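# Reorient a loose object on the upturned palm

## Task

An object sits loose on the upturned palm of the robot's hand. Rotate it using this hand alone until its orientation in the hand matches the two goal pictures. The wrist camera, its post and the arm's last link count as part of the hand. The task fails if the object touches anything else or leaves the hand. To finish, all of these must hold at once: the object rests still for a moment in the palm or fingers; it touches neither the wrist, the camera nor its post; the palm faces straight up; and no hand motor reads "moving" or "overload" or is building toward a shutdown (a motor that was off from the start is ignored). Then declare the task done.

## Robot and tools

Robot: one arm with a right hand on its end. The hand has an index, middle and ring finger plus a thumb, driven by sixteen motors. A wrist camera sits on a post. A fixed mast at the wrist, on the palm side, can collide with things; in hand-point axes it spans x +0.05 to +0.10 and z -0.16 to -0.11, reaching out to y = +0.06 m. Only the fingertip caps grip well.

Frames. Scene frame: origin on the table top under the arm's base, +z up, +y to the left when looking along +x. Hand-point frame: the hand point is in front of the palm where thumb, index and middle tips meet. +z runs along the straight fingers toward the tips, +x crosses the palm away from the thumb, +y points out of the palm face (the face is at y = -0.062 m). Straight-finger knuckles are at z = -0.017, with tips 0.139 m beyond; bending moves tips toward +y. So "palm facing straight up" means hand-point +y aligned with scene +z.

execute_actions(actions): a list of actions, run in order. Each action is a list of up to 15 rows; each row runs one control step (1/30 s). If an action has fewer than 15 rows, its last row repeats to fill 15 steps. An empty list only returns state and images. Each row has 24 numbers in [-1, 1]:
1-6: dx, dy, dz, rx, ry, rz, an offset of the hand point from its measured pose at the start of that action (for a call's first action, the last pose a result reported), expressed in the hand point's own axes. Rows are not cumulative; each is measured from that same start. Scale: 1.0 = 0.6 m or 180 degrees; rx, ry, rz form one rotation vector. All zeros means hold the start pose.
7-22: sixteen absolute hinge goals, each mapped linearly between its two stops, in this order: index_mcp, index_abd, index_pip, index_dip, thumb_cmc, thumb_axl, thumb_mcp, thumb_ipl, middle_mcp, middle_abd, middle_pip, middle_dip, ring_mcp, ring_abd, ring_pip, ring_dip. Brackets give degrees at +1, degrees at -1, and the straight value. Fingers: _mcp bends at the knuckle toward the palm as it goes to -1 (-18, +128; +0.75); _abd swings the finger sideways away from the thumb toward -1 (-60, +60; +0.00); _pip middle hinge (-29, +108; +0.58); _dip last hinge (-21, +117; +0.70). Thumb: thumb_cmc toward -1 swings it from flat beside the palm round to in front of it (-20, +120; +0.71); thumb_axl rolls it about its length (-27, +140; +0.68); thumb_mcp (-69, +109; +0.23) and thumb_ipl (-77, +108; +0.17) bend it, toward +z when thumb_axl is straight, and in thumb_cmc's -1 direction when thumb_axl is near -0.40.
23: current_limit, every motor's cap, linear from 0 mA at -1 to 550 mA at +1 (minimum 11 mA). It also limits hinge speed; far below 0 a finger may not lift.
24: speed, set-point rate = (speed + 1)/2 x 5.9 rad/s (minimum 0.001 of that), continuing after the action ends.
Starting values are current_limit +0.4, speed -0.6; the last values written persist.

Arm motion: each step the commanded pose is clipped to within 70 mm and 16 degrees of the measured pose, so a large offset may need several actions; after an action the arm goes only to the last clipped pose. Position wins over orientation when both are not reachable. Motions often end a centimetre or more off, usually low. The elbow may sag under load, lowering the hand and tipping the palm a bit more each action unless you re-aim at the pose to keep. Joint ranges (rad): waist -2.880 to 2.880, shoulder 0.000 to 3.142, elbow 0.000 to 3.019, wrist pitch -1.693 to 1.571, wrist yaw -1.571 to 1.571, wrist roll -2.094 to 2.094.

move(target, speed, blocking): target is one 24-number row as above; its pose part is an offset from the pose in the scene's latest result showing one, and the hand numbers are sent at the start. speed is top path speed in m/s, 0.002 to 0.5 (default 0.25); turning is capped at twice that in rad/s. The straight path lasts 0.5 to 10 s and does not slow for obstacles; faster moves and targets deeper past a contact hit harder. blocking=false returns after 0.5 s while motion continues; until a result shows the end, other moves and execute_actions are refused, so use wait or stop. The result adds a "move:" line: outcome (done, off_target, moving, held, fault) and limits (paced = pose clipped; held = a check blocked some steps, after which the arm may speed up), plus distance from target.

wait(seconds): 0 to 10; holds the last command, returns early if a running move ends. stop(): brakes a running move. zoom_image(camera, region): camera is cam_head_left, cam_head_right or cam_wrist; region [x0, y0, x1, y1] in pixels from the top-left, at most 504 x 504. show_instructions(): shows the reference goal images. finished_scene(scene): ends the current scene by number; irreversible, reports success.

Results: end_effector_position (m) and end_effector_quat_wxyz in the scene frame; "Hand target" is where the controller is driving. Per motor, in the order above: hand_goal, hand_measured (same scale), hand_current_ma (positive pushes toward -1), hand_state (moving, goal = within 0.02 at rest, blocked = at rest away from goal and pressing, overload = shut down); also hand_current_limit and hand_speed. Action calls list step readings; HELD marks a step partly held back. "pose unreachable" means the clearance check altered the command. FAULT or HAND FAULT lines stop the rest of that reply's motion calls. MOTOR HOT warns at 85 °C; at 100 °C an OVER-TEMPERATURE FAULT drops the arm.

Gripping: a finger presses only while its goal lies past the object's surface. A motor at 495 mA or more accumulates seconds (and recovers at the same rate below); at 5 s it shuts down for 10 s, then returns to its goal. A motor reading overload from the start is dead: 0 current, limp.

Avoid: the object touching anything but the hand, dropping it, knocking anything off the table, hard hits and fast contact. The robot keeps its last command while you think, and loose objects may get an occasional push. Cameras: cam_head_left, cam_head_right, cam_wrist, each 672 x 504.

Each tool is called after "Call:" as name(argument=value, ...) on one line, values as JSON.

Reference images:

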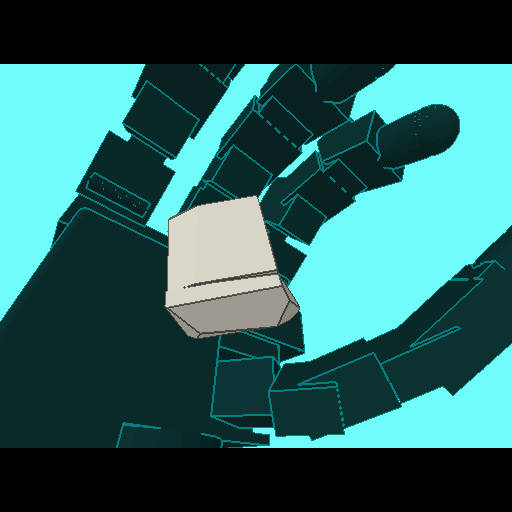

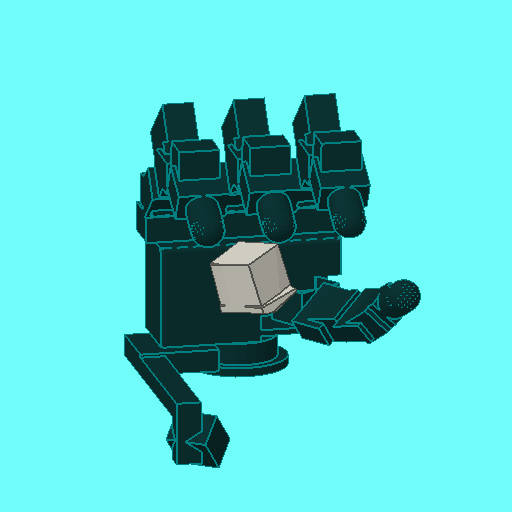

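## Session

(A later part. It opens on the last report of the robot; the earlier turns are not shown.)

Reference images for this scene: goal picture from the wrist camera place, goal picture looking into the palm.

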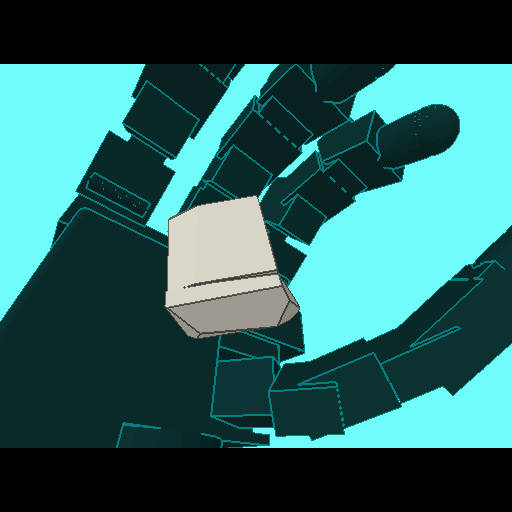

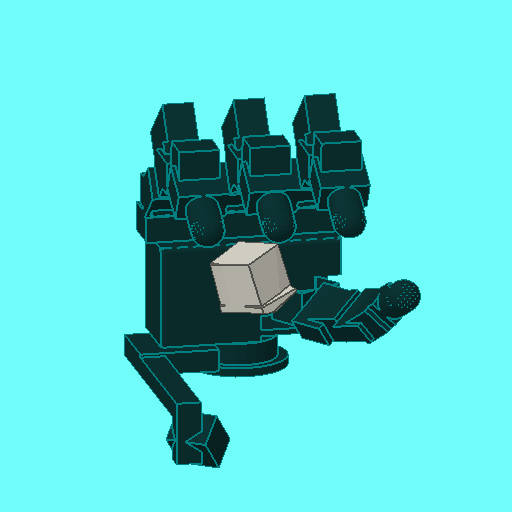

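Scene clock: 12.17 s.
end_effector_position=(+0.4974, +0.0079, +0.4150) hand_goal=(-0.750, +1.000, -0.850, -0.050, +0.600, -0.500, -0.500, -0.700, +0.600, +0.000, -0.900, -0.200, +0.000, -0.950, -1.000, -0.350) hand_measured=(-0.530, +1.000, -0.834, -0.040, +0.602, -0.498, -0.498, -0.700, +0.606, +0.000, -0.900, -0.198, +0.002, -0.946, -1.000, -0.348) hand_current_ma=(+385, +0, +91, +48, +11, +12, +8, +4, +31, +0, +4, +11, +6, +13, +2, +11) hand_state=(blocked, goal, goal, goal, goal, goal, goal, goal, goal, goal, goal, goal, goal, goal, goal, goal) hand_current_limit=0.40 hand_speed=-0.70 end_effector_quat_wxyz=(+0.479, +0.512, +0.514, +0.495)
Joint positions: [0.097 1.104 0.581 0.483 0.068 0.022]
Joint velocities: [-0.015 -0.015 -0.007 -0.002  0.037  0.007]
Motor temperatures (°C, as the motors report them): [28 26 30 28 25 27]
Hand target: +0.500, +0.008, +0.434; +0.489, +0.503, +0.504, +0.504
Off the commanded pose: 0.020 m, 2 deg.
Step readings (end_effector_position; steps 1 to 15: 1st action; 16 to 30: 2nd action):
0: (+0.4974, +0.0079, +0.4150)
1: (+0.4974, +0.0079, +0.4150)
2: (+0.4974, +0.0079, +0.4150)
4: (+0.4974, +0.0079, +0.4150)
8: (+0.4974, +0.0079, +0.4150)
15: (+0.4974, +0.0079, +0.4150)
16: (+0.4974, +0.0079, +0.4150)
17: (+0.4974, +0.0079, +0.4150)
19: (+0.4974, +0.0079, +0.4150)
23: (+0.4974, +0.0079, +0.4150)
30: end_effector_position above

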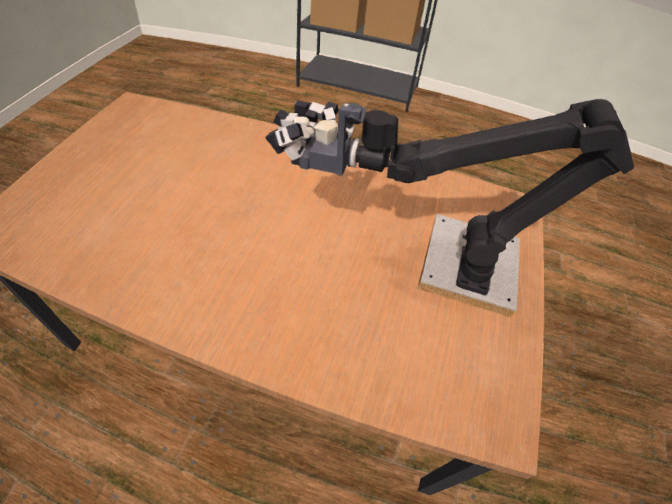

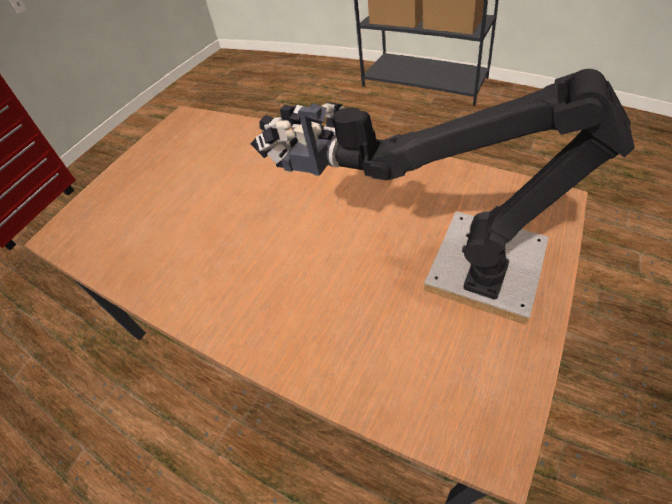

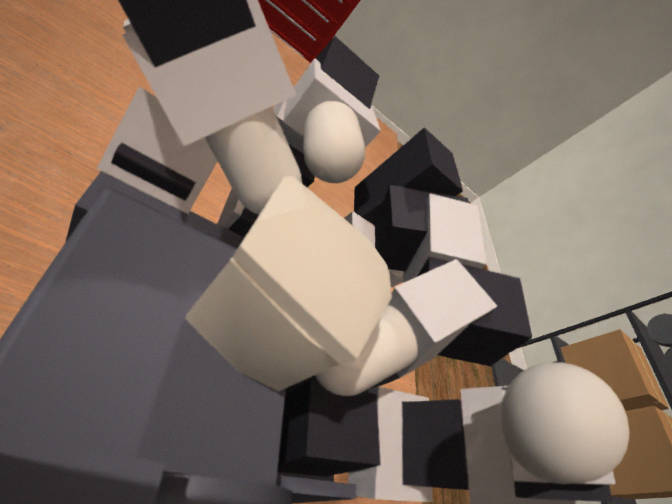

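Call:
execute_actions(actions=[[[0,0.033,0.004,-0.012,0,0,-0.3,0.4,-0.75,-0.05,0.6,-0.5,-0.5,-0.7,0.6,0,-0.9,-0.2,0.1,0.2,-0.95,-0.3,0.4,-0.2]],[[0,0.033,0.004,-0.012,0,0,-0.1,0.4,-0.95,-0.3,0.6,-0.5,-0.5,-0.7,0.6,0,-0.9,-0.2,-0.45,-0.3,-0.5,-0.1,0.4,-0.3]],[[0,0.033,0.004,-0.012,0,0,-0.2,0.7,-0.95,-0.3,0.6,-0.5,-0.5,-0.7,0.6,0,-0.9,-0.2,-0.55,-0.9,-0.75,-0.1,0.4,-0.5]],[[0,0.033,0.004,-0.012,0,0,-0.35,0.9,-0.95,-0.15,0.6,-0.5,-0.5,-0.7,0.6,0,-0.9,-0.2,-0.35,-0.9,-0.95,-0.2,0.4,-0.7]],[[0,0.033,0.004,-0.012,0,0,-0.5,1,-0.9,-0.1,0.6,-0.5,-0.5,-0.7,0.6,0,-0.9,-0.2,-0.15,-0.9,-1,-0.3,0.4,-0.7]],[[0,0.033,0.004,-0.012,0,0,-0.55,1,-0.85,-0.05,0.6,-0.5,-0.5,-0.7,0.6,0,-0.9,-0.2,0,-0.95,-1,-0.35,0.4,-0.7]]])

Scene clock: 15.50 s.
end_effector_position=(+0.4974, +0.0079, +0.4150) hand_goal=(-0.550, +1.000, -0.850, -0.050, +0.600, -0.500, -0.500, -0.700, +0.600, +0.000, -0.900, -0.200, +0.000, -0.950, -1.000, -0.350) hand_measured=(-0.508, +1.000, -0.840, -0.048, +0.602, -0.498, -0.498, -0.700, +0.606, +0.000, -0.900, -0.198, +0.002, -0.946, -1.000, -0.348) hand_current_ma=(+225, +0, +51, +8, +12, +11, +8, +4, +32, +0, +4, +11, +6, +13, +5, +12) hand_state=(blocked, goal, goal, goal, goal, goal, goal, goal, goal, goal, goal, goal, goal, goal, goal, goal) hand_current_limit=0.40 hand_speed=-0.70 end_effector_quat_wxyz=(+0.479, +0.512, +0.514, +0.495)
Joint positions: [0.097 1.104 0.581 0.483 0.068 0.022]
Joint velocities: [-0.005  0.005 -0.002 -0.007  0.022  0.007]
Motor temperatures (°C, as the motors report them): [28 26 31 28 25 27]
Hand target: +0.500, +0.008, +0.434; +0.489, +0.503, +0.504, +0.504
Off the commanded pose: 0.020 m, 2 deg.
Step readings (end_effector_position; steps 1 to 15: 1st action; 16 to 30: 2nd action; 31 to 45: 3rd action; 46 to 60: 4th action; 61 to 75: 5th action; 76 to 90: 6th action):
0: (+0.4974, +0.0079, +0.4150)
1: (+0.4974, +0.0079, +0.4150)
2: (+0.4974, +0.0079, +0.4150)
4: (+0.4974, +0.0079, +0.4150)
8: (+0.4974, +0.0079, +0.4150)
15: (+0.4974, +0.0079, +0.4150)
16: (+0.4974, +0.0079, +0.4150)
17: (+0.4974, +0.0079, +0.4150)
19: (+0.4974, +0.0079, +0.4150)
23: (+0.4974, +0.0079, +0.4150)
30: (+0.4974, +0.0079, +0.4150)
31: (+0.4974, +0.0079, +0.4150)
32: (+0.4974, +0.0079, +0.4150)
34: (+0.4974, +0.0079, +0.4150)
38: (+0.4974, +0.0079, +0.4150)
45: (+0.4974, +0.0079, +0.4150)
46: (+0.4974, +0.0079, +0.4150)
47: (+0.4974, +0.0079, +0.4150)
49: (+0.4974, +0.0079, +0.4150)
53: (+0.4974, +0.0079, +0.4150)
60: (+0.4974, +0.0079, +0.4150)
61: (+0.4974, +0.0079, +0.4150)
62: (+0.4974, +0.0079, +0.4150)
64: (+0.4974, +0.0079, +0.4150)
68: (+0.4974, +0.0079, +0.4150)
75: (+0.4974, +0.0079, +0.4150)
76: (+0.4974, +0.0079, +0.4150)
77: (+0.4974, +0.0079, +0.4150)
79: (+0.4974, +0.0079, +0.4150)
83: (+0.4974, +0.0079, +0.4150)
90: end_effector_position above

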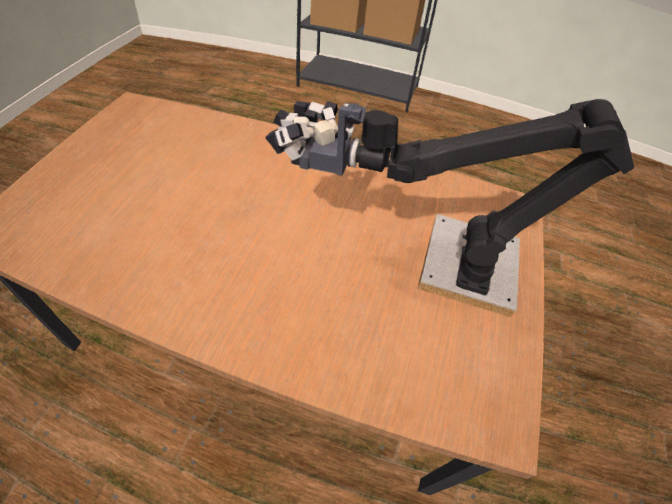

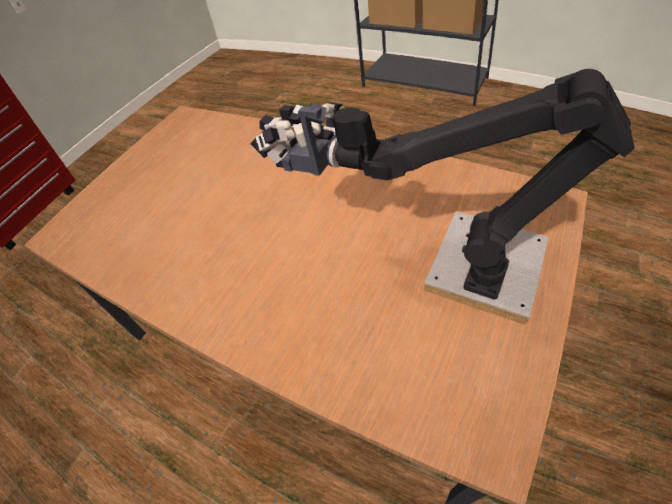

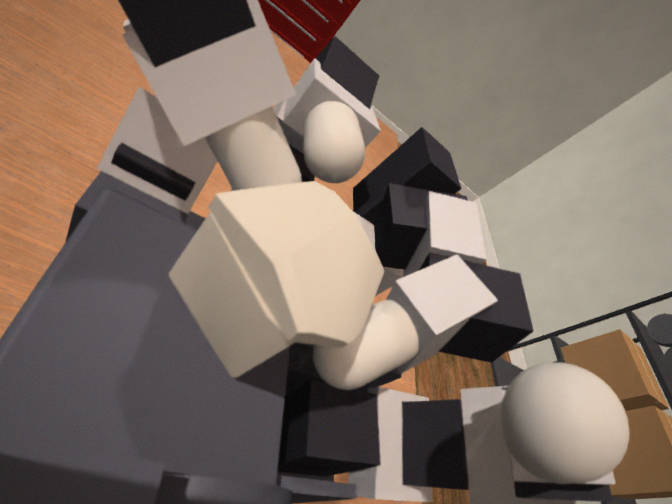

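About 30° per cycle. Two more.

Call:
execute_actions(actions=[[[0,0.033,0.004,-0.012,0,0,-0.3,0.4,-0.75,-0.05,0.6,-0.5,-0.5,-0.7,0.6,0,-0.9,-0.2,0.2,0.3,-0.95,-0.3,0.4,-0.2]],[[0,0.033,0.004,-0.012,0,0,-0.1,0.4,-0.95,-0.3,0.6,-0.5,-0.5,-0.7,0.6,0,-0.9,-0.2,-0.45,-0.4,-0.4,-0.1,0.4,-0.3]],[[0,0.033,0.004,-0.012,0,0,-0.2,0.7,-0.95,-0.3,0.6,-0.5,-0.5,-0.7,0.6,0,-0.9,-0.2,-0.5,-0.8,-0.8,-0.15,0.4,-0.5]],[[0,0.033,0.004,-0.012,0,0,-0.35,0.9,-0.95,-0.15,0.6,-0.5,-0.5,-0.7,0.6,0,-0.9,-0.2,-0.35,-0.8,-0.95,-0.25,0.4,-0.7]],[[0,0.033,0.004,-0.012,0,0,-0.5,1,-0.9,-0.1,0.6,-0.5,-0.5,-0.7,0.6,0,-0.9,-0.2,-0.15,-0.85,-1,-0.3,0.4,-0.7]],[[0,0.033,0.004,-0.012,0,0,-0.55,1,-0.85,-0.05,0.6,-0.5,-0.5,-0.7,0.6,0,-0.9,-0.2,0,-0.95,-1,-0.35,0.4,-0.7]]])

Call:
execute_actions(actions=[[[0,0.033,0.004,-0.012,0,0,-0.3,0.4,-0.75,-0.05,0.6,-0.5,-0.5,-0.7,0.6,0,-0.9,-0.2,0.2,0.3,-0.95,-0.3,0.4,-0.2]],[[0,0.033,0.004,-0.012,0,0,-0.1,0.4,-0.95,-0.3,0.6,-0.5,-0.5,-0.7,0.6,0,-0.9,-0.2,-0.45,-0.4,-0.4,-0.1,0.4,-0.3]],[[0,0.033,0.004,-0.012,0,0,-0.2,0.7,-0.95,-0.3,0.6,-0.5,-0.5,-0.7,0.6,0,-0.9,-0.2,-0.5,-0.8,-0.8,-0.15,0.4,-0.5]],[[0,0.033,0.004,-0.012,0,0,-0.35,0.9,-0.95,-0.15,0.6,-0.5,-0.5,-0.7,0.6,0,-0.9,-0.2,-0.35,-0.8,-0.95,-0.25,0.4,-0.7]],[[0,0.033,0.004,-0.012,0,0,-0.5,1,-0.9,-0.1,0.6,-0.5,-0.5,-0.7,0.6,0,-0.9,-0.2,-0.15,-0.85,-1,-0.3,0.4,-0.7]],[[0,0.033,0.004,-0.012,0,0,-0.55,1,-0.85,-0.05,0.6,-0.5,-0.5,-0.7,0.6,0,-0.9,-0.2,0,-0.95,-1,-0.35,0.4,-0.7]]])

Scene clock: 19.00 s.
end_effector_position=(+0.4974, +0.0079, +0.4150) hand_goal=(-0.550, +1.000, -0.850, -0.050, +0.600, -0.500, -0.500, -0.700, +0.600, +0.000, -0.900, -0.200, +0.000, -0.950, -1.000, -0.350) hand_measured=(-0.514, +1.000, -0.836, -0.048, +0.602, -0.498, -0.498, -0.700, +0.606, +0.000, -0.900, -0.198, +0.002, -0.946, -1.000, -0.348) hand_current_ma=(+192, +0, +78, +14, +12, +11, +8, +4, +33, +0, +4, +11, +6, +13, +5, +12) hand_state=(blocked, goal, goal, goal, goal, goal, goal, goal, goal, goal, goal, goal, goal, goal, goal, goal) hand_current_limit=0.40 hand_speed=-0.70 end_effector_quat_wxyz=(+0.479, +0.512, +0.514, +0.495)
Joint positions: [0.097 1.104 0.581 0.483 0.068 0.022]
Joint velocities: [-0.015 -0.015 -0.002  0.002  0.007 -0.022]
Motor temperatures (°C, as the motors report them): [28 26 31 28 25 27]
Hand target: +0.500, +0.008, +0.434; +0.489, +0.503, +0.504, +0.504
Off the commanded pose: 0.020 m, 2 deg.
Step readings (end_effector_position; steps 1 to 15: 1st action; 16 to 30: 2nd action; 31 to 45: 3rd action; 46 to 60: 4th action; 61 to 75: 5th action; 76 to 90: 6th action):
0: (+0.4974, +0.0079, +0.4150)
1: (+0.4974, +0.0079, +0.4150)
2: (+0.4974, +0.0079, +0.4150)
4: (+0.4974, +0.0079, +0.4150)
8: (+0.4974, +0.0079, +0.4150)
15: (+0.4974, +0.0079, +0.4150)
16: (+0.4974, +0.0079, +0.4150)
17: (+0.4974, +0.0079, +0.4150)
19: (+0.4974, +0.0079, +0.4150)
23: (+0.4974, +0.0079, +0.4150)
30: (+0.4974, +0.0079, +0.4150)
31: (+0.4974, +0.0079, +0.4150)
32: (+0.4974, +0.0079, +0.4150)
34: (+0.4974, +0.0079, +0.4150)
38: (+0.4974, +0.0079, +0.4150)
45: (+0.4974, +0.0079, +0.4150)
46: (+0.4974, +0.0079, +0.4150)
47: (+0.4974, +0.0079, +0.4150)
49: (+0.4974, +0.0079, +0.4150)
53: (+0.4974, +0.0079, +0.4150)
60: (+0.4974, +0.0079, +0.4150)
61: (+0.4974, +0.0079, +0.4150)
62: (+0.4974, +0.0079, +0.4150)
64: (+0.4974, +0.0079, +0.4150)
68: (+0.4974, +0.0079, +0.4150)
75: (+0.4974, +0.0079, +0.4150)
76: (+0.4974, +0.0079, +0.4150)
77: (+0.4974, +0.0079, +0.4150)
79: (+0.4974, +0.0079, +0.4150)
83: (+0.4974, +0.0079, +0.4150)
90: end_effector_position above

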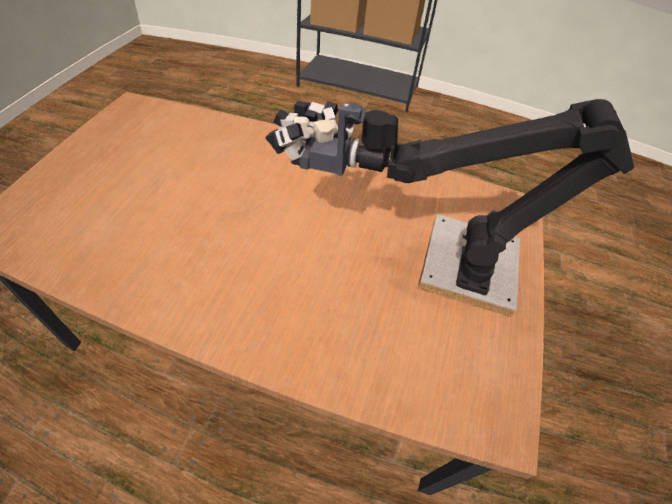

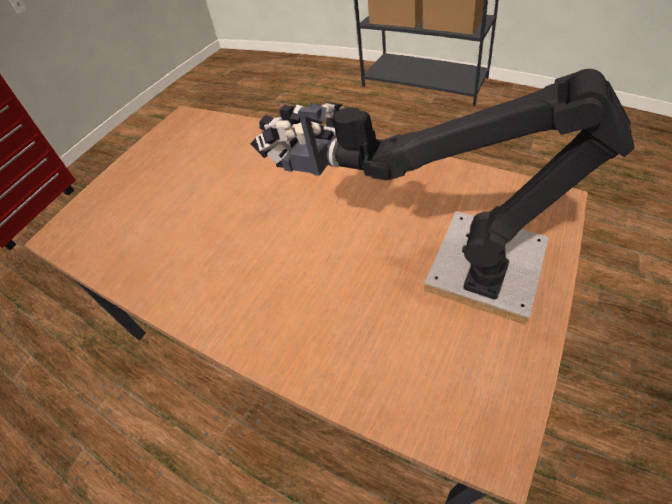

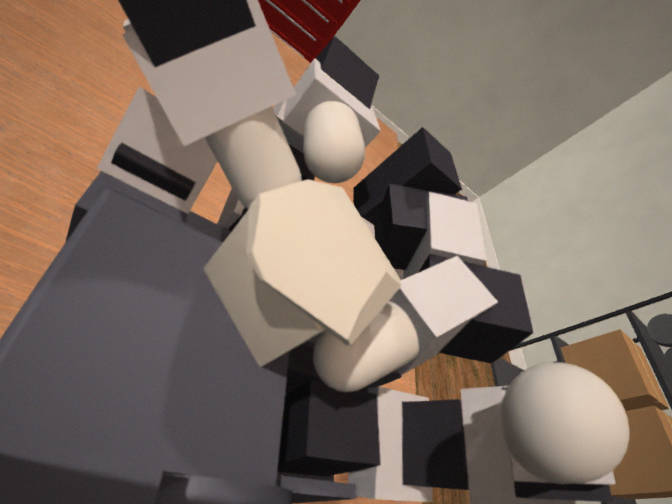

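Scene clock: 22.00 s.
end_effector_position=(+0.4974, +0.0079, +0.4150) hand_goal=(-0.550, +1.000, -0.850, -0.050, +0.600, -0.500, -0.500, -0.700, +0.600, +0.000, -0.900, -0.200, +0.000, -0.950, -1.000, -0.350) hand_measured=(-0.504, +1.000, -0.844, -0.050, +0.602, -0.498, -0.498, -0.700, +0.606, +0.000, -0.900, -0.198, +0.002, -0.946, -1.000, -0.348) hand_current_ma=(+242, +0, +36, +2, +12, +11, +8, +4, +36, +0, +4, +9, +6, +13, +5, +12) hand_state=(blocked, goal, goal, goal, goal, goal, goal, goal, goal, goal, goal, goal, goal, goal, goal, goal) hand_current_limit=0.40 hand_speed=-0.70 end_effector_quat_wxyz=(+0.479, +0.512, +0.514, +0.495)
Joint positions: [0.097 1.104 0.581 0.483 0.068 0.022]
Joint velocities: [-0.005  0.015 -0.012 -0.007 -0.007  0.051]
Motor temperatures (°C, as the motors report them): [28 26 32 28 25 27]
Hand target: +0.500, +0.008, +0.434; +0.489, +0.503, +0.504, +0.504
Off the commanded pose: 0.020 m, 2 deg.
Step readings (end_effector_position; steps 1 to 15: 1st action; 16 to 30: 2nd action; 31 to 45: 3rd action; 46 to 60: 4th action; 61 to 75: 5th action; 76 to 90: 6th action):
0: (+0.4974, +0.0079, +0.4150)
1: (+0.4974, +0.0079, +0.4150)
2: (+0.4974, +0.0079, +0.4150)
4: (+0.4974, +0.0079, +0.4150)
8: (+0.4974, +0.0079, +0.4150)
15: (+0.4974, +0.0079, +0.4150)
16: (+0.4974, +0.0079, +0.4150)
17: (+0.4974, +0.0079, +0.4150)
19: (+0.4974, +0.0079, +0.4150)
23: (+0.4974, +0.0079, +0.4150)
30: (+0.4974, +0.0079, +0.4150)
31: (+0.4974, +0.0079, +0.4150)
32: (+0.4974, +0.0079, +0.4150)
34: (+0.4974, +0.0079, +0.4150)
38: (+0.4974, +0.0079, +0.4150)
45: (+0.4974, +0.0079, +0.4150)
46: (+0.4974, +0.0079, +0.4150)
47: (+0.4974, +0.0079, +0.4150)
49: (+0.4974, +0.0079, +0.4150)
53: (+0.4974, +0.0079, +0.4150)
60: (+0.4974, +0.0079, +0.4150)
61: (+0.4974, +0.0079, +0.4150)
62: (+0.4974, +0.0079, +0.4150)
64: (+0.4974, +0.0079, +0.4150)
68: (+0.4974, +0.0079, +0.4150)
75: (+0.4974, +0.0079, +0.4150)
76: (+0.4974, +0.0079, +0.4150)
77: (+0.4974, +0.0079, +0.4150)
79: (+0.4974, +0.0079, +0.4150)
83: (+0.4974, +0.0079, +0.4150)
90: end_effector_position above

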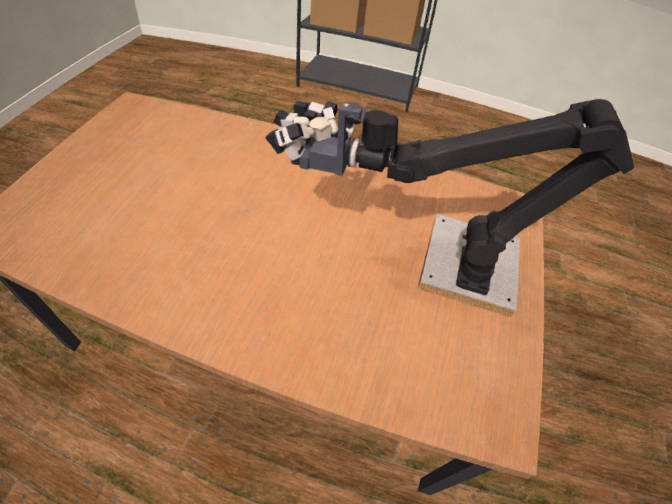

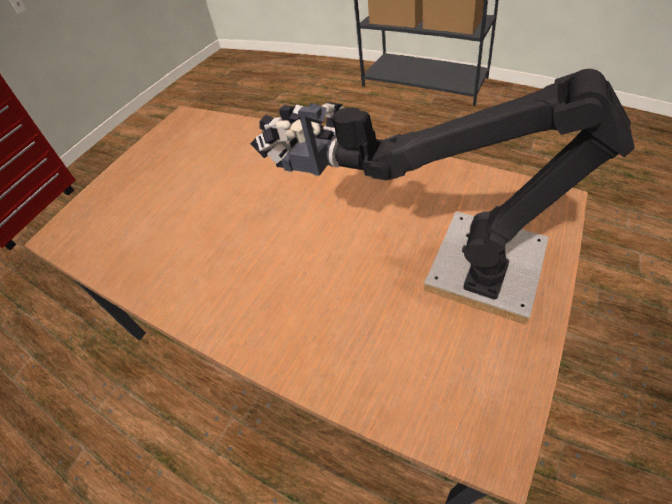

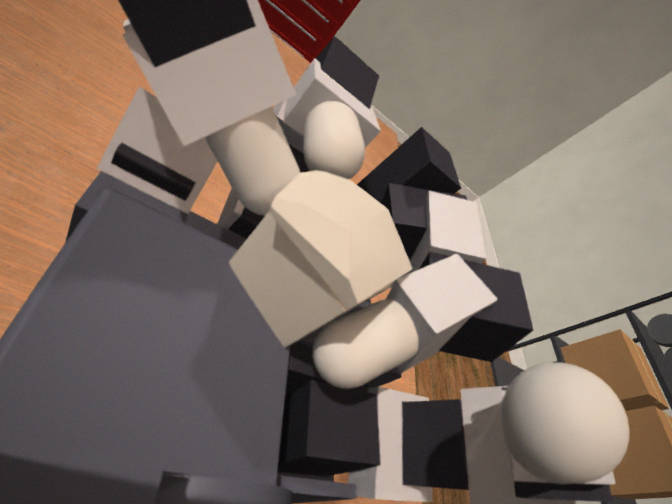

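Call:
execute_actions(actions=[[[0,0.033,0.004,-0.012,0,0,-0.3,0.4,-0.75,-0.05,0.6,-0.5,-0.5,-0.7,0.45,0,-1,-0.3,0.2,0.3,-0.95,-0.3,0.4,-0.2]],[[0,0.033,0.004,-0.012,0,0,-0.1,0.4,-0.95,-0.3,0.6,-0.5,-0.5,-0.7,0.25,0,-1,-0.3,-0.45,-0.4,-0.4,-0.1,0.4,-0.3]],[[0,0.033,0.004,-0.012,0,0,-0.2,0.7,-0.95,-0.3,0.6,-0.5,-0.5,-0.7,0.6,0,-0.9,-0.2,-0.5,-0.8,-0.8,-0.15,0.4,-0.5]],[[0,0.033,0.004,-0.012,0,0,-0.35,0.9,-0.95,-0.15,0.6,-0.5,-0.5,-0.7,0.6,0,-0.9,-0.2,-0.35,-0.8,-0.95,-0.25,0.4,-0.7]],[[0,0.033,0.004,-0.012,0,0,-0.5,1,-0.9,-0.1,0.6,-0.5,-0.5,-0.7,0.6,0,-0.9,-0.2,-0.15,-0.85,-1,-0.3,0.4,-0.7]],[[0,0.033,0.004,-0.012,0,0,-0.55,1,-0.85,-0.05,0.6,-0.5,-0.5,-0.7,0.6,0,-0.9,-0.2,0,-0.95,-1,-0.35,0.4,-0.7]]])

Scene clock: 25.40 s.
end_effector_position=(+0.4974, +0.0079, +0.4150) hand_goal=(-0.550, +1.000, -0.850, -0.050, +0.600, -0.500, -0.500, -0.700, +0.600, +0.000, -0.900, -0.200, +0.000, -0.950, -1.000, -0.350) hand_measured=(-0.512, +1.000, -0.838, -0.046, +0.602, -0.498, -0.498, -0.700, +0.606, +0.004, -0.906, -0.204, +0.002, -0.946, -1.000, -0.350) hand_current_ma=(+200, +0, +64, +25, +12, +10, +8, +4, +32, +14, -29, -21, +7, +13, +5, +4) hand_state=(blocked, goal, goal, goal, goal, goal, goal, goal, goal, goal, goal, goal, goal, goal, goal, goal) hand_current_limit=0.40 hand_speed=-0.70 end_effector_quat_wxyz=(+0.479, +0.512, +0.514, +0.495)
Joint positions: [0.097 1.104 0.581 0.483 0.068 0.022]
Joint velocities: [-0.015  0.005 -0.017 -0.022  0.051  0.007]
Motor temperatures (°C, as the motors report them): [28 26 32 28 25 27]
Hand target: +0.500, +0.008, +0.434; +0.489, +0.503, +0.504, +0.504
Off the commanded pose: 0.020 m, 2 deg.
Step readings (end_effector_position; steps 1 to 15: 1st action; 16 to 30: 2nd action; 31 to 45: 3rd action; 46 to 60: 4th action; 61 to 75: 5th action; 76 to 90: 6th action):
0: (+0.4974, +0.0079, +0.4150)
1: (+0.4974, +0.0079, +0.4150)
2: (+0.4974, +0.0079, +0.4150)
4: (+0.4974, +0.0079, +0.4150)
8: (+0.4974, +0.0079, +0.4150)
15: (+0.4974, +0.0079, +0.4150)
16: (+0.4974, +0.0079, +0.4150)
17: (+0.4974, +0.0079, +0.4150)
19: (+0.4974, +0.0079, +0.4150)
23: (+0.4974, +0.0079, +0.4150)
30: (+0.4974, +0.0079, +0.4150)
31: (+0.4974, +0.0079, +0.4150)
32: (+0.4974, +0.0079, +0.4150)
34: (+0.4974, +0.0079, +0.4150)
38: (+0.4974, +0.0079, +0.4150)
45: (+0.4974, +0.0079, +0.4150)
46: (+0.4974, +0.0079, +0.4150)
47: (+0.4974, +0.0079, +0.4150)
49: (+0.4974, +0.0079, +0.4150)
53: (+0.4974, +0.0079, +0.4150)
60: (+0.4974, +0.0079, +0.4150)
61: (+0.4974, +0.0079, +0.4150)
62: (+0.4974, +0.0079, +0.4150)
64: (+0.4974, +0.0079, +0.4150)
68: (+0.4974, +0.0079, +0.4150)
75: (+0.4974, +0.0079, +0.4150)
76: (+0.4974, +0.0079, +0.4150)
77: (+0.4974, +0.0079, +0.4150)
79: (+0.4974, +0.0079, +0.4150)
83: (+0.4974, +0.0079, +0.4150)
90: end_effector_position above

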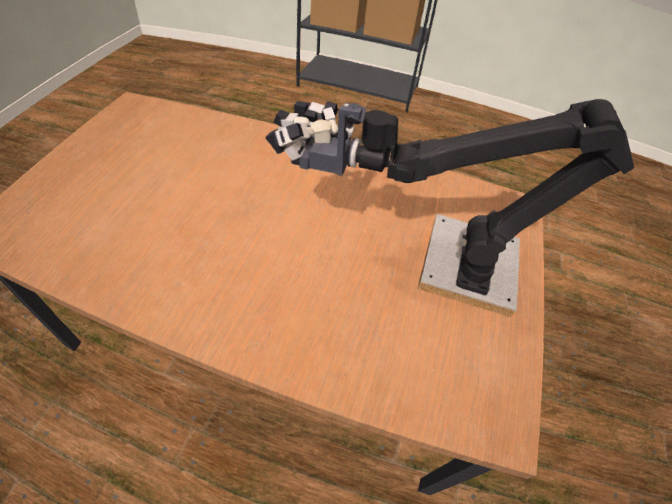

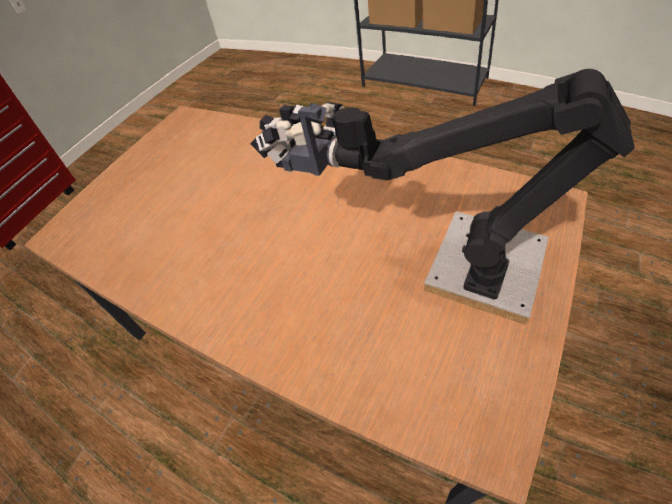

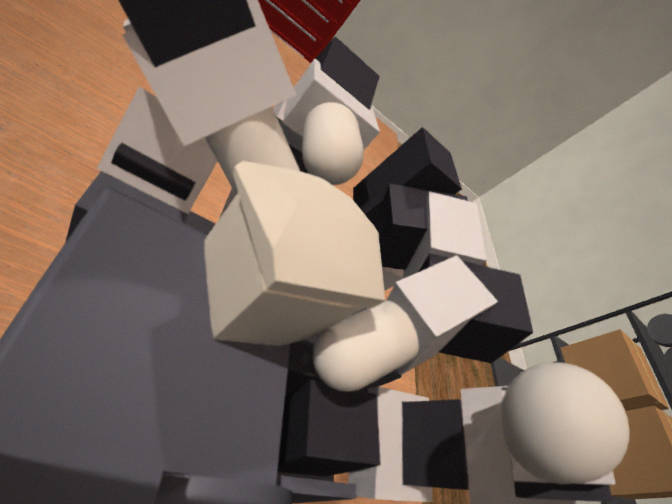

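Call:
execute_actions(actions=[[[0,0.033,0.004,-0.012,0,0,-0.3,0.4,-0.75,-0.05,0.6,-0.5,-0.5,-0.7,0.45,0,-1,-0.4,0.2,0.3,-0.95,-0.3,0.4,-0.2]],[[0,0.033,0.004,-0.012,0,0,-0.1,0.4,-0.95,-0.3,0.6,-0.5,-0.5,-0.7,0.1,0,-1,-0.25,-0.45,-0.4,-0.4,-0.1,0.4,-0.3]],[[0,0.033,0.004,-0.012,0,0,-0.2,0.7,-0.95,-0.3,0.6,-0.5,-0.5,-0.7,0.6,0,-0.9,-0.2,-0.5,-0.8,-0.8,-0.15,0.4,-0.5]],[[0,0.033,0.004,-0.012,0,0,-0.35,0.9,-0.95,-0.15,0.6,-0.5,-0.5,-0.7,0.6,0,-0.9,-0.2,-0.35,-0.8,-0.95,-0.25,0.4,-0.7]],[[0,0.033,0.004,-0.012,0,0,-0.5,1,-0.9,-0.1,0.6,-0.5,-0.5,-0.7,0.6,0,-0.9,-0.2,-0.15,-0.85,-1,-0.3,0.4,-0.7]],[[0,0.033,0.004,-0.012,0,0,-0.55,1,-0.85,-0.05,0.6,-0.5,-0.5,-0.7,0.6,0,-0.9,-0.2,0,-0.95,-1,-0.35,0.4,-0.7]]])

Call:
execute_actions(actions=[[[0,0.033,0.004,-0.012,0,0,-0.3,0.4,-0.75,-0.05,0.6,-0.5,-0.5,-0.7,0.6,0,-0.9,-0.2,0.2,0.3,-0.95,-0.3,0.4,-0.2]],[[0,0.033,0.004,-0.012,0,0,-0.1,0.4,-0.95,-0.3,0.6,-0.5,-0.5,-0.7,0.6,0,-0.9,-0.2,-0.45,-0.4,-0.4,-0.1,0.4,-0.3]],[[0,0.033,0.004,-0.012,0,0,-0.2,0.7,-0.95,-0.3,0.6,-0.5,-0.5,-0.7,0.6,0,-0.9,-0.2,-0.5,-0.8,-0.8,-0.15,0.4,-0.5]],[[0,0.033,0.004,-0.012,0,0,-0.35,0.9,-0.95,-0.15,0.6,-0.5,-0.5,-0.7,0.6,0,-0.9,-0.2,-0.35,-0.8,-0.95,-0.25,0.4,-0.7]]])

Scene clock: 28.80 s.
end_effector_position=(+0.4974, +0.0079, +0.4150) hand_goal=(-0.550, +1.000, -0.850, -0.050, +0.600, -0.500, -0.500, -0.700, +0.600, +0.000, -0.900, -0.200, +0.000, -0.950, -1.000, -0.350) hand_measured=(-0.502, +1.000, -0.846, -0.050, +0.602, -0.498, -0.498, -0.700, +0.606, +0.002, -0.906, -0.204, +0.002, -0.946, -1.000, -0.348) hand_current_ma=(+256, +0, +21, +0, +13, +10, +8, +4, +32, +13, -29, -20, +6, +13, +4, +12) hand_state=(blocked, goal, goal, goal, goal, goal, goal, goal, goal, goal, goal, goal, goal, goal, goal, goal) hand_current_limit=0.40 hand_speed=-0.70 end_effector_quat_wxyz=(+0.479, +0.512, +0.514, +0.495)
Joint positions: [0.097 1.104 0.581 0.483 0.068 0.022]
Joint velocities: [ 0.005  0.005 -0.007  0.022 -0.007 -0.022]
Motor temperatures (°C, as the motors report them): [28 26 32 28 25 27]
Hand target: +0.500, +0.008, +0.434; +0.489, +0.503, +0.504, +0.504
Off the commanded pose: 0.020 m, 2 deg.
Step readings (end_effector_position; steps 1 to 15: 1st action; 16 to 30: 2nd action; 31 to 45: 3rd action; 46 to 60: 4th action; 61 to 75: 5th action; 76 to 90: 6th action):
0: (+0.4974, +0.0079, +0.4150)
1: (+0.4974, +0.0079, +0.4150)
2: (+0.4974, +0.0079, +0.4150)
4: (+0.4974, +0.0079, +0.4150)
8: (+0.4974, +0.0079, +0.4150)
15: (+0.4974, +0.0079, +0.4150)
16: (+0.4974, +0.0079, +0.4150)
17: (+0.4974, +0.0079, +0.4150)
19: (+0.4974, +0.0079, +0.4150)
23: (+0.4974, +0.0079, +0.4150)
30: (+0.4974, +0.0079, +0.4150)
31: (+0.4974, +0.0079, +0.4150)
32: (+0.4974, +0.0079, +0.4150)
34: (+0.4974, +0.0079, +0.4150)
38: (+0.4974, +0.0079, +0.4150)
45: (+0.4974, +0.0079, +0.4150)
46: (+0.4974, +0.0079, +0.4150)
47: (+0.4974, +0.0079, +0.4150)
49: (+0.4974, +0.0079, +0.4150)
53: (+0.4974, +0.0079, +0.4150)
60: (+0.4974, +0.0079, +0.4150)
61: (+0.4974, +0.0079, +0.4150)
62: (+0.4974, +0.0079, +0.4150)
64: (+0.4974, +0.0079, +0.4150)
68: (+0.4974, +0.0079, +0.4150)
75: (+0.4974, +0.0079, +0.4150)
76: (+0.4974, +0.0079, +0.4150)
77: (+0.4974, +0.0079, +0.4150)
79: (+0.4974, +0.0079, +0.4150)
83: (+0.4974, +0.0079, +0.4150)
90: end_effector_position above

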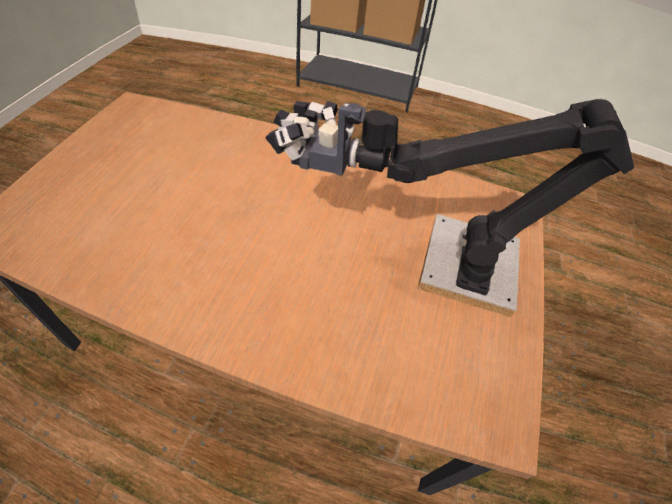

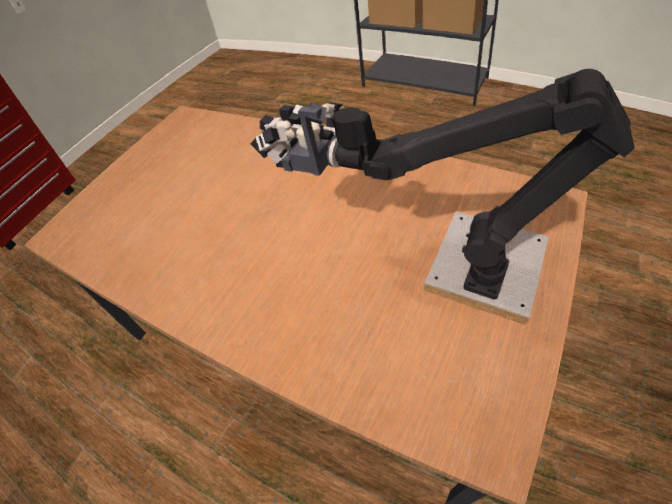

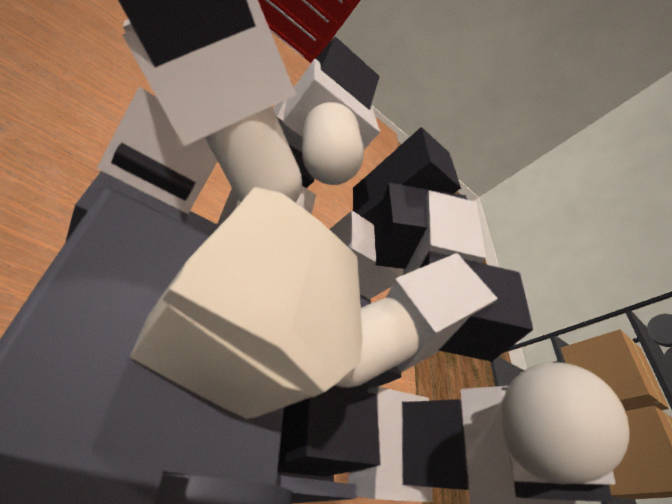

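Scene clock: 30.80 s.
end_effector_position=(+0.4974, +0.0079, +0.4150) hand_goal=(-0.350, +0.900, -0.950, -0.150, +0.600, -0.500, -0.500, -0.700, +0.600, +0.000, -0.900, -0.200, -0.350, -0.800, -0.950, -0.250) hand_measured=(-0.346, +0.896, -0.950, -0.154, +0.602, -0.498, -0.498, -0.700, +0.606, +0.002, -0.906, -0.204, -0.342, -0.802, -0.896, -0.230) hand_current_ma=(+16, -17, +2, -23, +13, +10, +8, +4, +32, +13, -29, -20, +48, -5, +275, +106) hand_state=(goal, goal, goal, goal, goal, goal, goal, goal, goal, goal, goal, goal, goal, goal, blocked, blocked) hand_current_limit=0.40 hand_speed=-0.70 end_effector_quat_wxyz=(+0.479, +0.512, +0.514, +0.495)
Joint positions: [0.097 1.104 0.581 0.483 0.068 0.022]
Joint velocities: [ 0.005 -0.005  0.002 -0.022 -0.037 -0.022]
Motor temperatures (°C, as the motors report them): [28 26 33 28 25 27]
Hand target: +0.500, +0.008, +0.434; +0.489, +0.503, +0.504, +0.504
Off the commanded pose: 0.020 m, 2 deg.
Step readings (end_effector_position; steps 1 to 15: 1st action; 16 to 30: 2nd action; 31 to 45: 3rd action; 46 to 60: 4th action):
0: (+0.4974, +0.0079, +0.4150)
1: (+0.4974, +0.0079, +0.4150)
2: (+0.4974, +0.0079, +0.4150)
4: (+0.4974, +0.0079, +0.4150)
8: (+0.4974, +0.0079, +0.4150)
15: (+0.4974, +0.0079, +0.4150)
16: (+0.4974, +0.0079, +0.4150)
17: (+0.4974, +0.0079, +0.4150)
19: (+0.4974, +0.0079, +0.4150)
23: (+0.4974, +0.0079, +0.4150)
30: (+0.4974, +0.0079, +0.4150)
31: (+0.4974, +0.0079, +0.4150)
32: (+0.4974, +0.0079, +0.4150)
34: (+0.4974, +0.0079, +0.4150)
38: (+0.4974, +0.0079, +0.4150)
45: (+0.4974, +0.0079, +0.4150)
46: (+0.4974, +0.0079, +0.4150)
47: (+0.4974, +0.0079, +0.4150)
49: (+0.4974, +0.0079, +0.4150)
53: (+0.4974, +0.0079, +0.4150)
60: end_effector_position above

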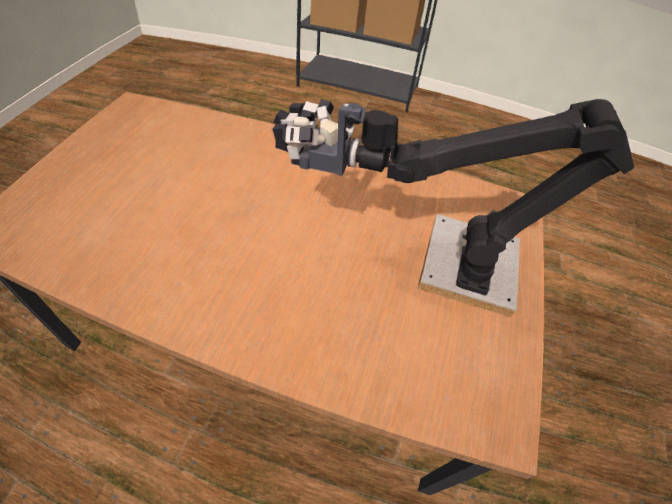

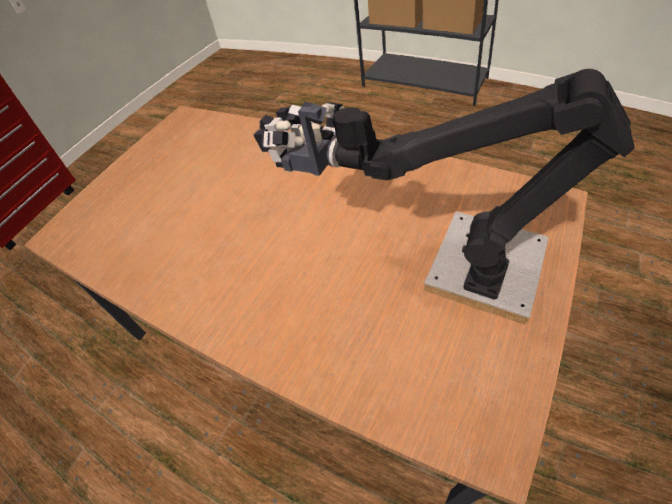

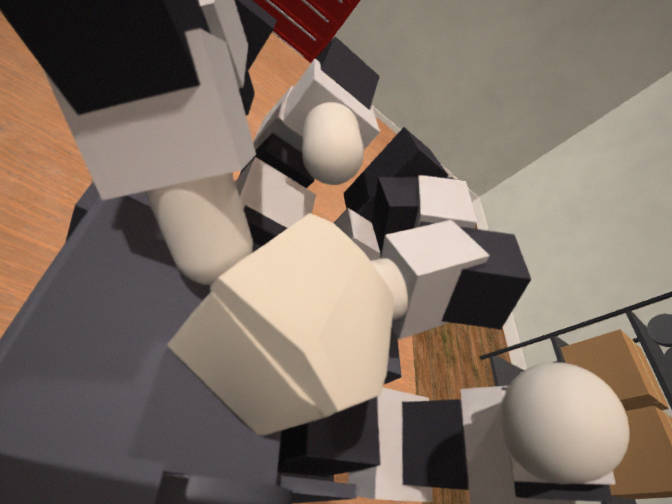

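Call:
execute_actions(actions=[[[0,0.033,0.004,-0.012,0,0,-0.25,0.4,-0.8,-0.1,0.3,-0.95,-0.6,-0.6,0.6,0,-0.9,-0.2,-0.25,-0.3,-0.8,-0.1,0.4,-0.3]],[[0,0.033,0.004,-0.012,0,0,-0.25,0.4,-0.8,-0.1,-0.1,-0.95,-0.8,-0.6,0.6,0,-0.9,-0.2,-0.25,-0.3,-0.8,-0.1,0.4,-0.4]],[[0,0.033,0.004,-0.012,0,0,-0.25,0.4,-0.8,-0.1,-0.15,-0.65,-0.8,-0.6,0.6,0,-0.9,-0.2,-0.25,-0.3,-0.8,-0.1,0.4,-0.6]],[[0,0.033,0.004,-0.012,0,0,-0.25,0.4,-0.8,-0.1,-0.15,-0.4,-0.8,-0.6,0.6,0,-0.9,-0.2,-0.25,-0.3,-0.8,-0.1,0.4,-0.6]]])

Call:
zoom_image(camera="cam_head_left", region=[250,60,410,190])

Scene clock: 33.03 s.
end_effector_position=(+0.4974, +0.0076, +0.4149) hand_goal=(-0.250, +0.400, -0.800, -0.100, -0.150, -0.400, -0.800, -0.600, +0.600, +0.000, -0.900, -0.200, -0.250, -0.300, -0.800, -0.100) hand_measured=(-0.252, +0.404, -0.806, -0.104, -0.082, -0.420, -0.776, -0.592, +0.606, +0.002, -0.906, -0.204, -0.250, -0.304, -0.808, -0.104) hand_current_ma=(-8, +20, -38, -20, +361, -138, +163, +51, +32, +13, -29, -20, -5, -18, -38, -19) hand_state=(goal, goal, goal, goal, moving, moving, moving, goal, goal, goal, goal, goal, goal, goal, goal, goal) hand_current_limit=0.40 hand_speed=-0.60 end_effector_quat_wxyz=(+0.479, +0.513, +0.513, +0.495)
Joint positions: [0.097 1.104 0.581 0.483 0.068 0.025]
Joint velocities: [-0.005  0.005 -0.002 -0.002 -0.007  0.037]
Motor temperatures (°C, as the motors report them): [28 26 33 28 25 27]
Hand target: +0.500, +0.007, +0.434; +0.488, +0.504, +0.503, +0.505
Off the commanded pose: 0.020 m, 2 deg.
Step readings (end_effector_position; steps 1 to 15: 1st action; 16 to 30: 2nd action; 31 to 45: 3rd action; 46 to 60: 4th action):
0: (+0.4974, +0.0079, +0.4150)
1: (+0.4974, +0.0079, +0.4150)
2: (+0.4974, +0.0079, +0.4150)
4: (+0.4974, +0.0079, +0.4150)
8: (+0.4974, +0.0079, +0.4150)
15: (+0.4974, +0.0079, +0.4150)
16: (+0.4974, +0.0079, +0.4150)
17: (+0.4974, +0.0079, +0.4150)
19: (+0.4974, +0.0078, +0.4150)
23: (+0.4974, +0.0077, +0.4150)
30: (+0.4974, +0.0077, +0.4150)
31: (+0.4974, +0.0077, +0.4150)
32: (+0.4974, +0.0076, +0.4149)
34: (+0.4974, +0.0076, +0.4149)
38: (+0.4974, +0.0076, +0.4149)
45: (+0.4974, +0.0076, +0.4149)
46: (+0.4974, +0.0076, +0.4149)
47: (+0.4974, +0.0076, +0.4149)
49: (+0.4974, +0.0076, +0.4149)
53: (+0.4974, +0.0076, +0.4149)
60: end_effector_position above

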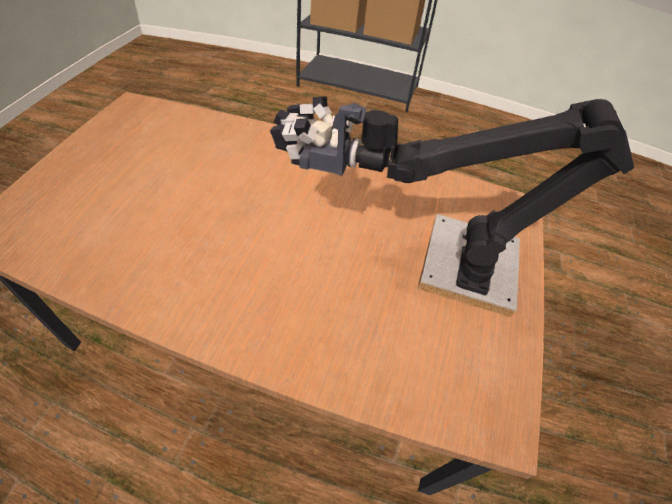

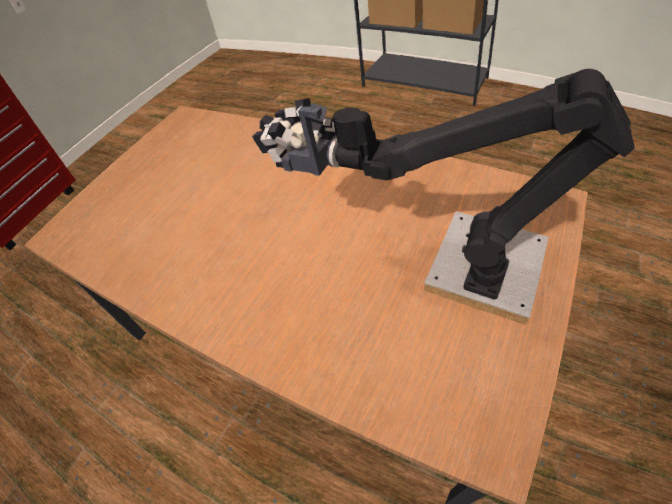

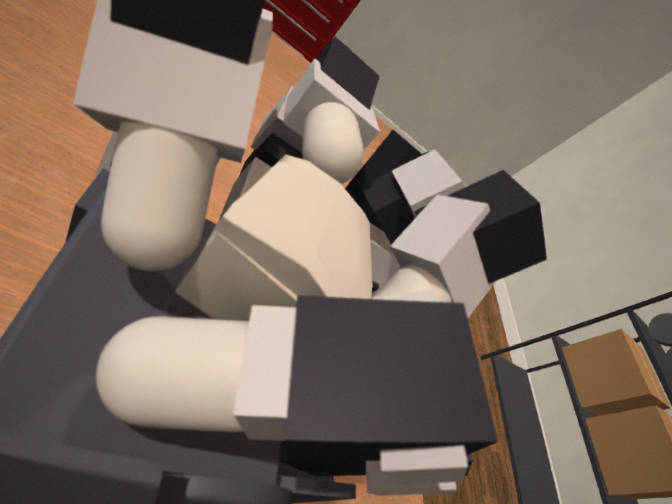

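Region (250, 60, 410, 190) of cam_head_left's 672x504 image, scaled by 3.150, with more detail than that image has; it fills the top 410 rows of this view, and the rest is white.

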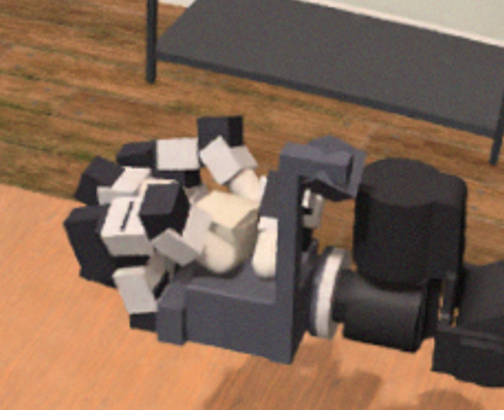

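Pinch, remove thumb, push the top with the middle finger.

Call:
execute_actions(actions=[[[0,0.033,0.004,-0.012,0,0,-0.3,0.75,-0.95,-0.25,0,-0.55,-0.7,-0.6,0.6,0,-0.95,-0.25,-0.27,-0.65,-0.95,-0.3,0.4,-0.6]],[[0,0.033,0.004,-0.012,0,0,-0.3,0.75,-0.95,-0.25,0.55,-0.55,-0.5,-0.7,0.4,0,-0.95,-0.25,-0.27,-0.65,-0.95,-0.3,0.4,-0.5]],[[0,0.033,0.004,-0.012,0,0,-0.2,0.75,-0.95,-0.25,0.55,-0.55,-0.5,-0.7,0.15,0,-0.9,-0.1,-0.17,-0.65,-0.95,-0.3,0.4,-0.7]]])

Call:
zoom_image(camera="cam_head_left", region=[250,60,410,190])

Scene clock: 34.73 s.
end_effector_position=(+0.4974, +0.0076, +0.4149) hand_goal=(-0.200, +0.750, -0.950, -0.250, +0.550, -0.550, -0.500, -0.700, +0.150, +0.000, -0.900, -0.100, -0.170, -0.650, -0.950, -0.300) hand_measured=(-0.200, +0.700, -0.896, -0.226, +0.552, -0.548, -0.502, -0.700, +0.374, +0.004, -0.890, -0.108, -0.186, -0.554, -0.876, -0.258) hand_current_ma=(-4, -233, +293, +126, +9, +9, -18, +4, +384, +18, +53, -41, -91, +385, +371, +209) hand_state=(goal, blocked, blocked, blocked, goal, goal, goal, goal, blocked, goal, goal, goal, goal, blocked, blocked, blocked) hand_current_limit=0.40 hand_speed=-0.70 end_effector_quat_wxyz=(+0.479, +0.513, +0.513, +0.495)
Joint positions: [0.097 1.104 0.581 0.483 0.068 0.025]
Joint velocities: [ 0.015  0.005 -0.007  0.012  0.022  0.007]
Motor temperatures (°C, as the motors report them): [28 26 33 28 25 27]
Hand target: +0.500, +0.007, +0.434; +0.488, +0.504, +0.503, +0.505
Off the commanded pose: 0.020 m, 2 deg.
Step readings (end_effector_position; steps 1 to 15: 1st action; 16 to 30: 2nd action; 31 to 45: 3rd action):
0: (+0.4974, +0.0076, +0.4149)
1: (+0.4974, +0.0076, +0.4149)
2: (+0.4974, +0.0076, +0.4149)
4: (+0.4974, +0.0076, +0.4149)
8: (+0.4974, +0.0076, +0.4149)
15: (+0.4974, +0.0076, +0.4149)
16: (+0.4974, +0.0076, +0.4149)
17: (+0.4974, +0.0076, +0.4149)
19: (+0.4974, +0.0076, +0.4149)
23: (+0.4974, +0.0076, +0.4149)
30: (+0.4974, +0.0076, +0.4149)
31: (+0.4974, +0.0076, +0.4149)
32: (+0.4974, +0.0076, +0.4149)
34: (+0.4974, +0.0076, +0.4149)
38: (+0.4974, +0.0076, +0.4149)
45: end_effector_position above

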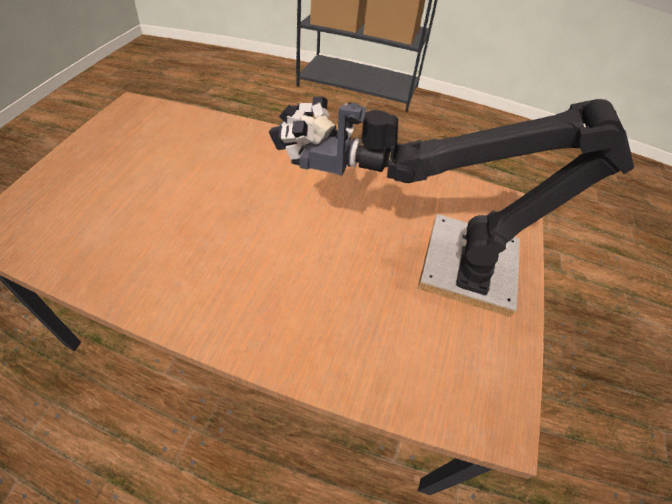

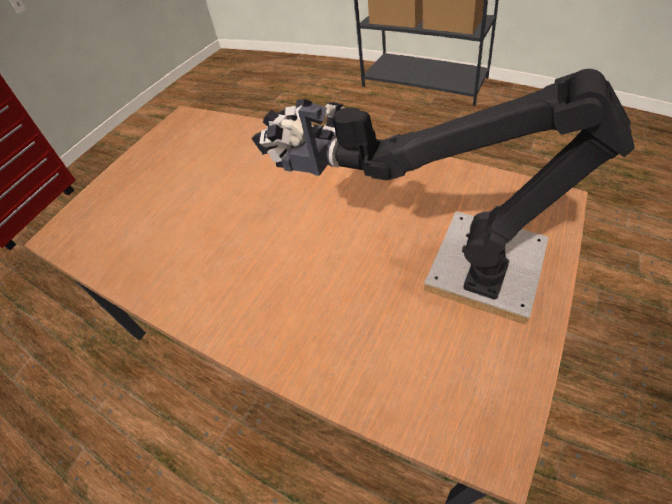

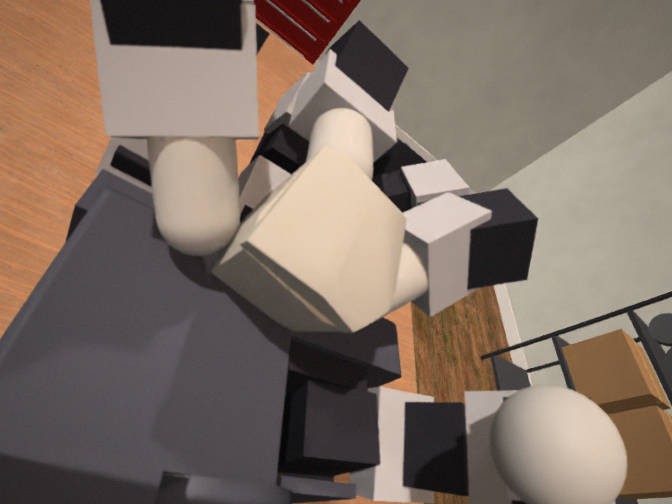

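Region (250, 60, 410, 190) of cam_head_left's 672x504 image, scaled by 3.150, with more detail than that image has; it fills the top 410 rows of this view, and the rest is white.

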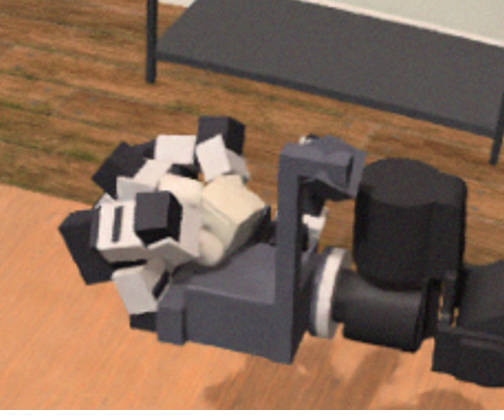

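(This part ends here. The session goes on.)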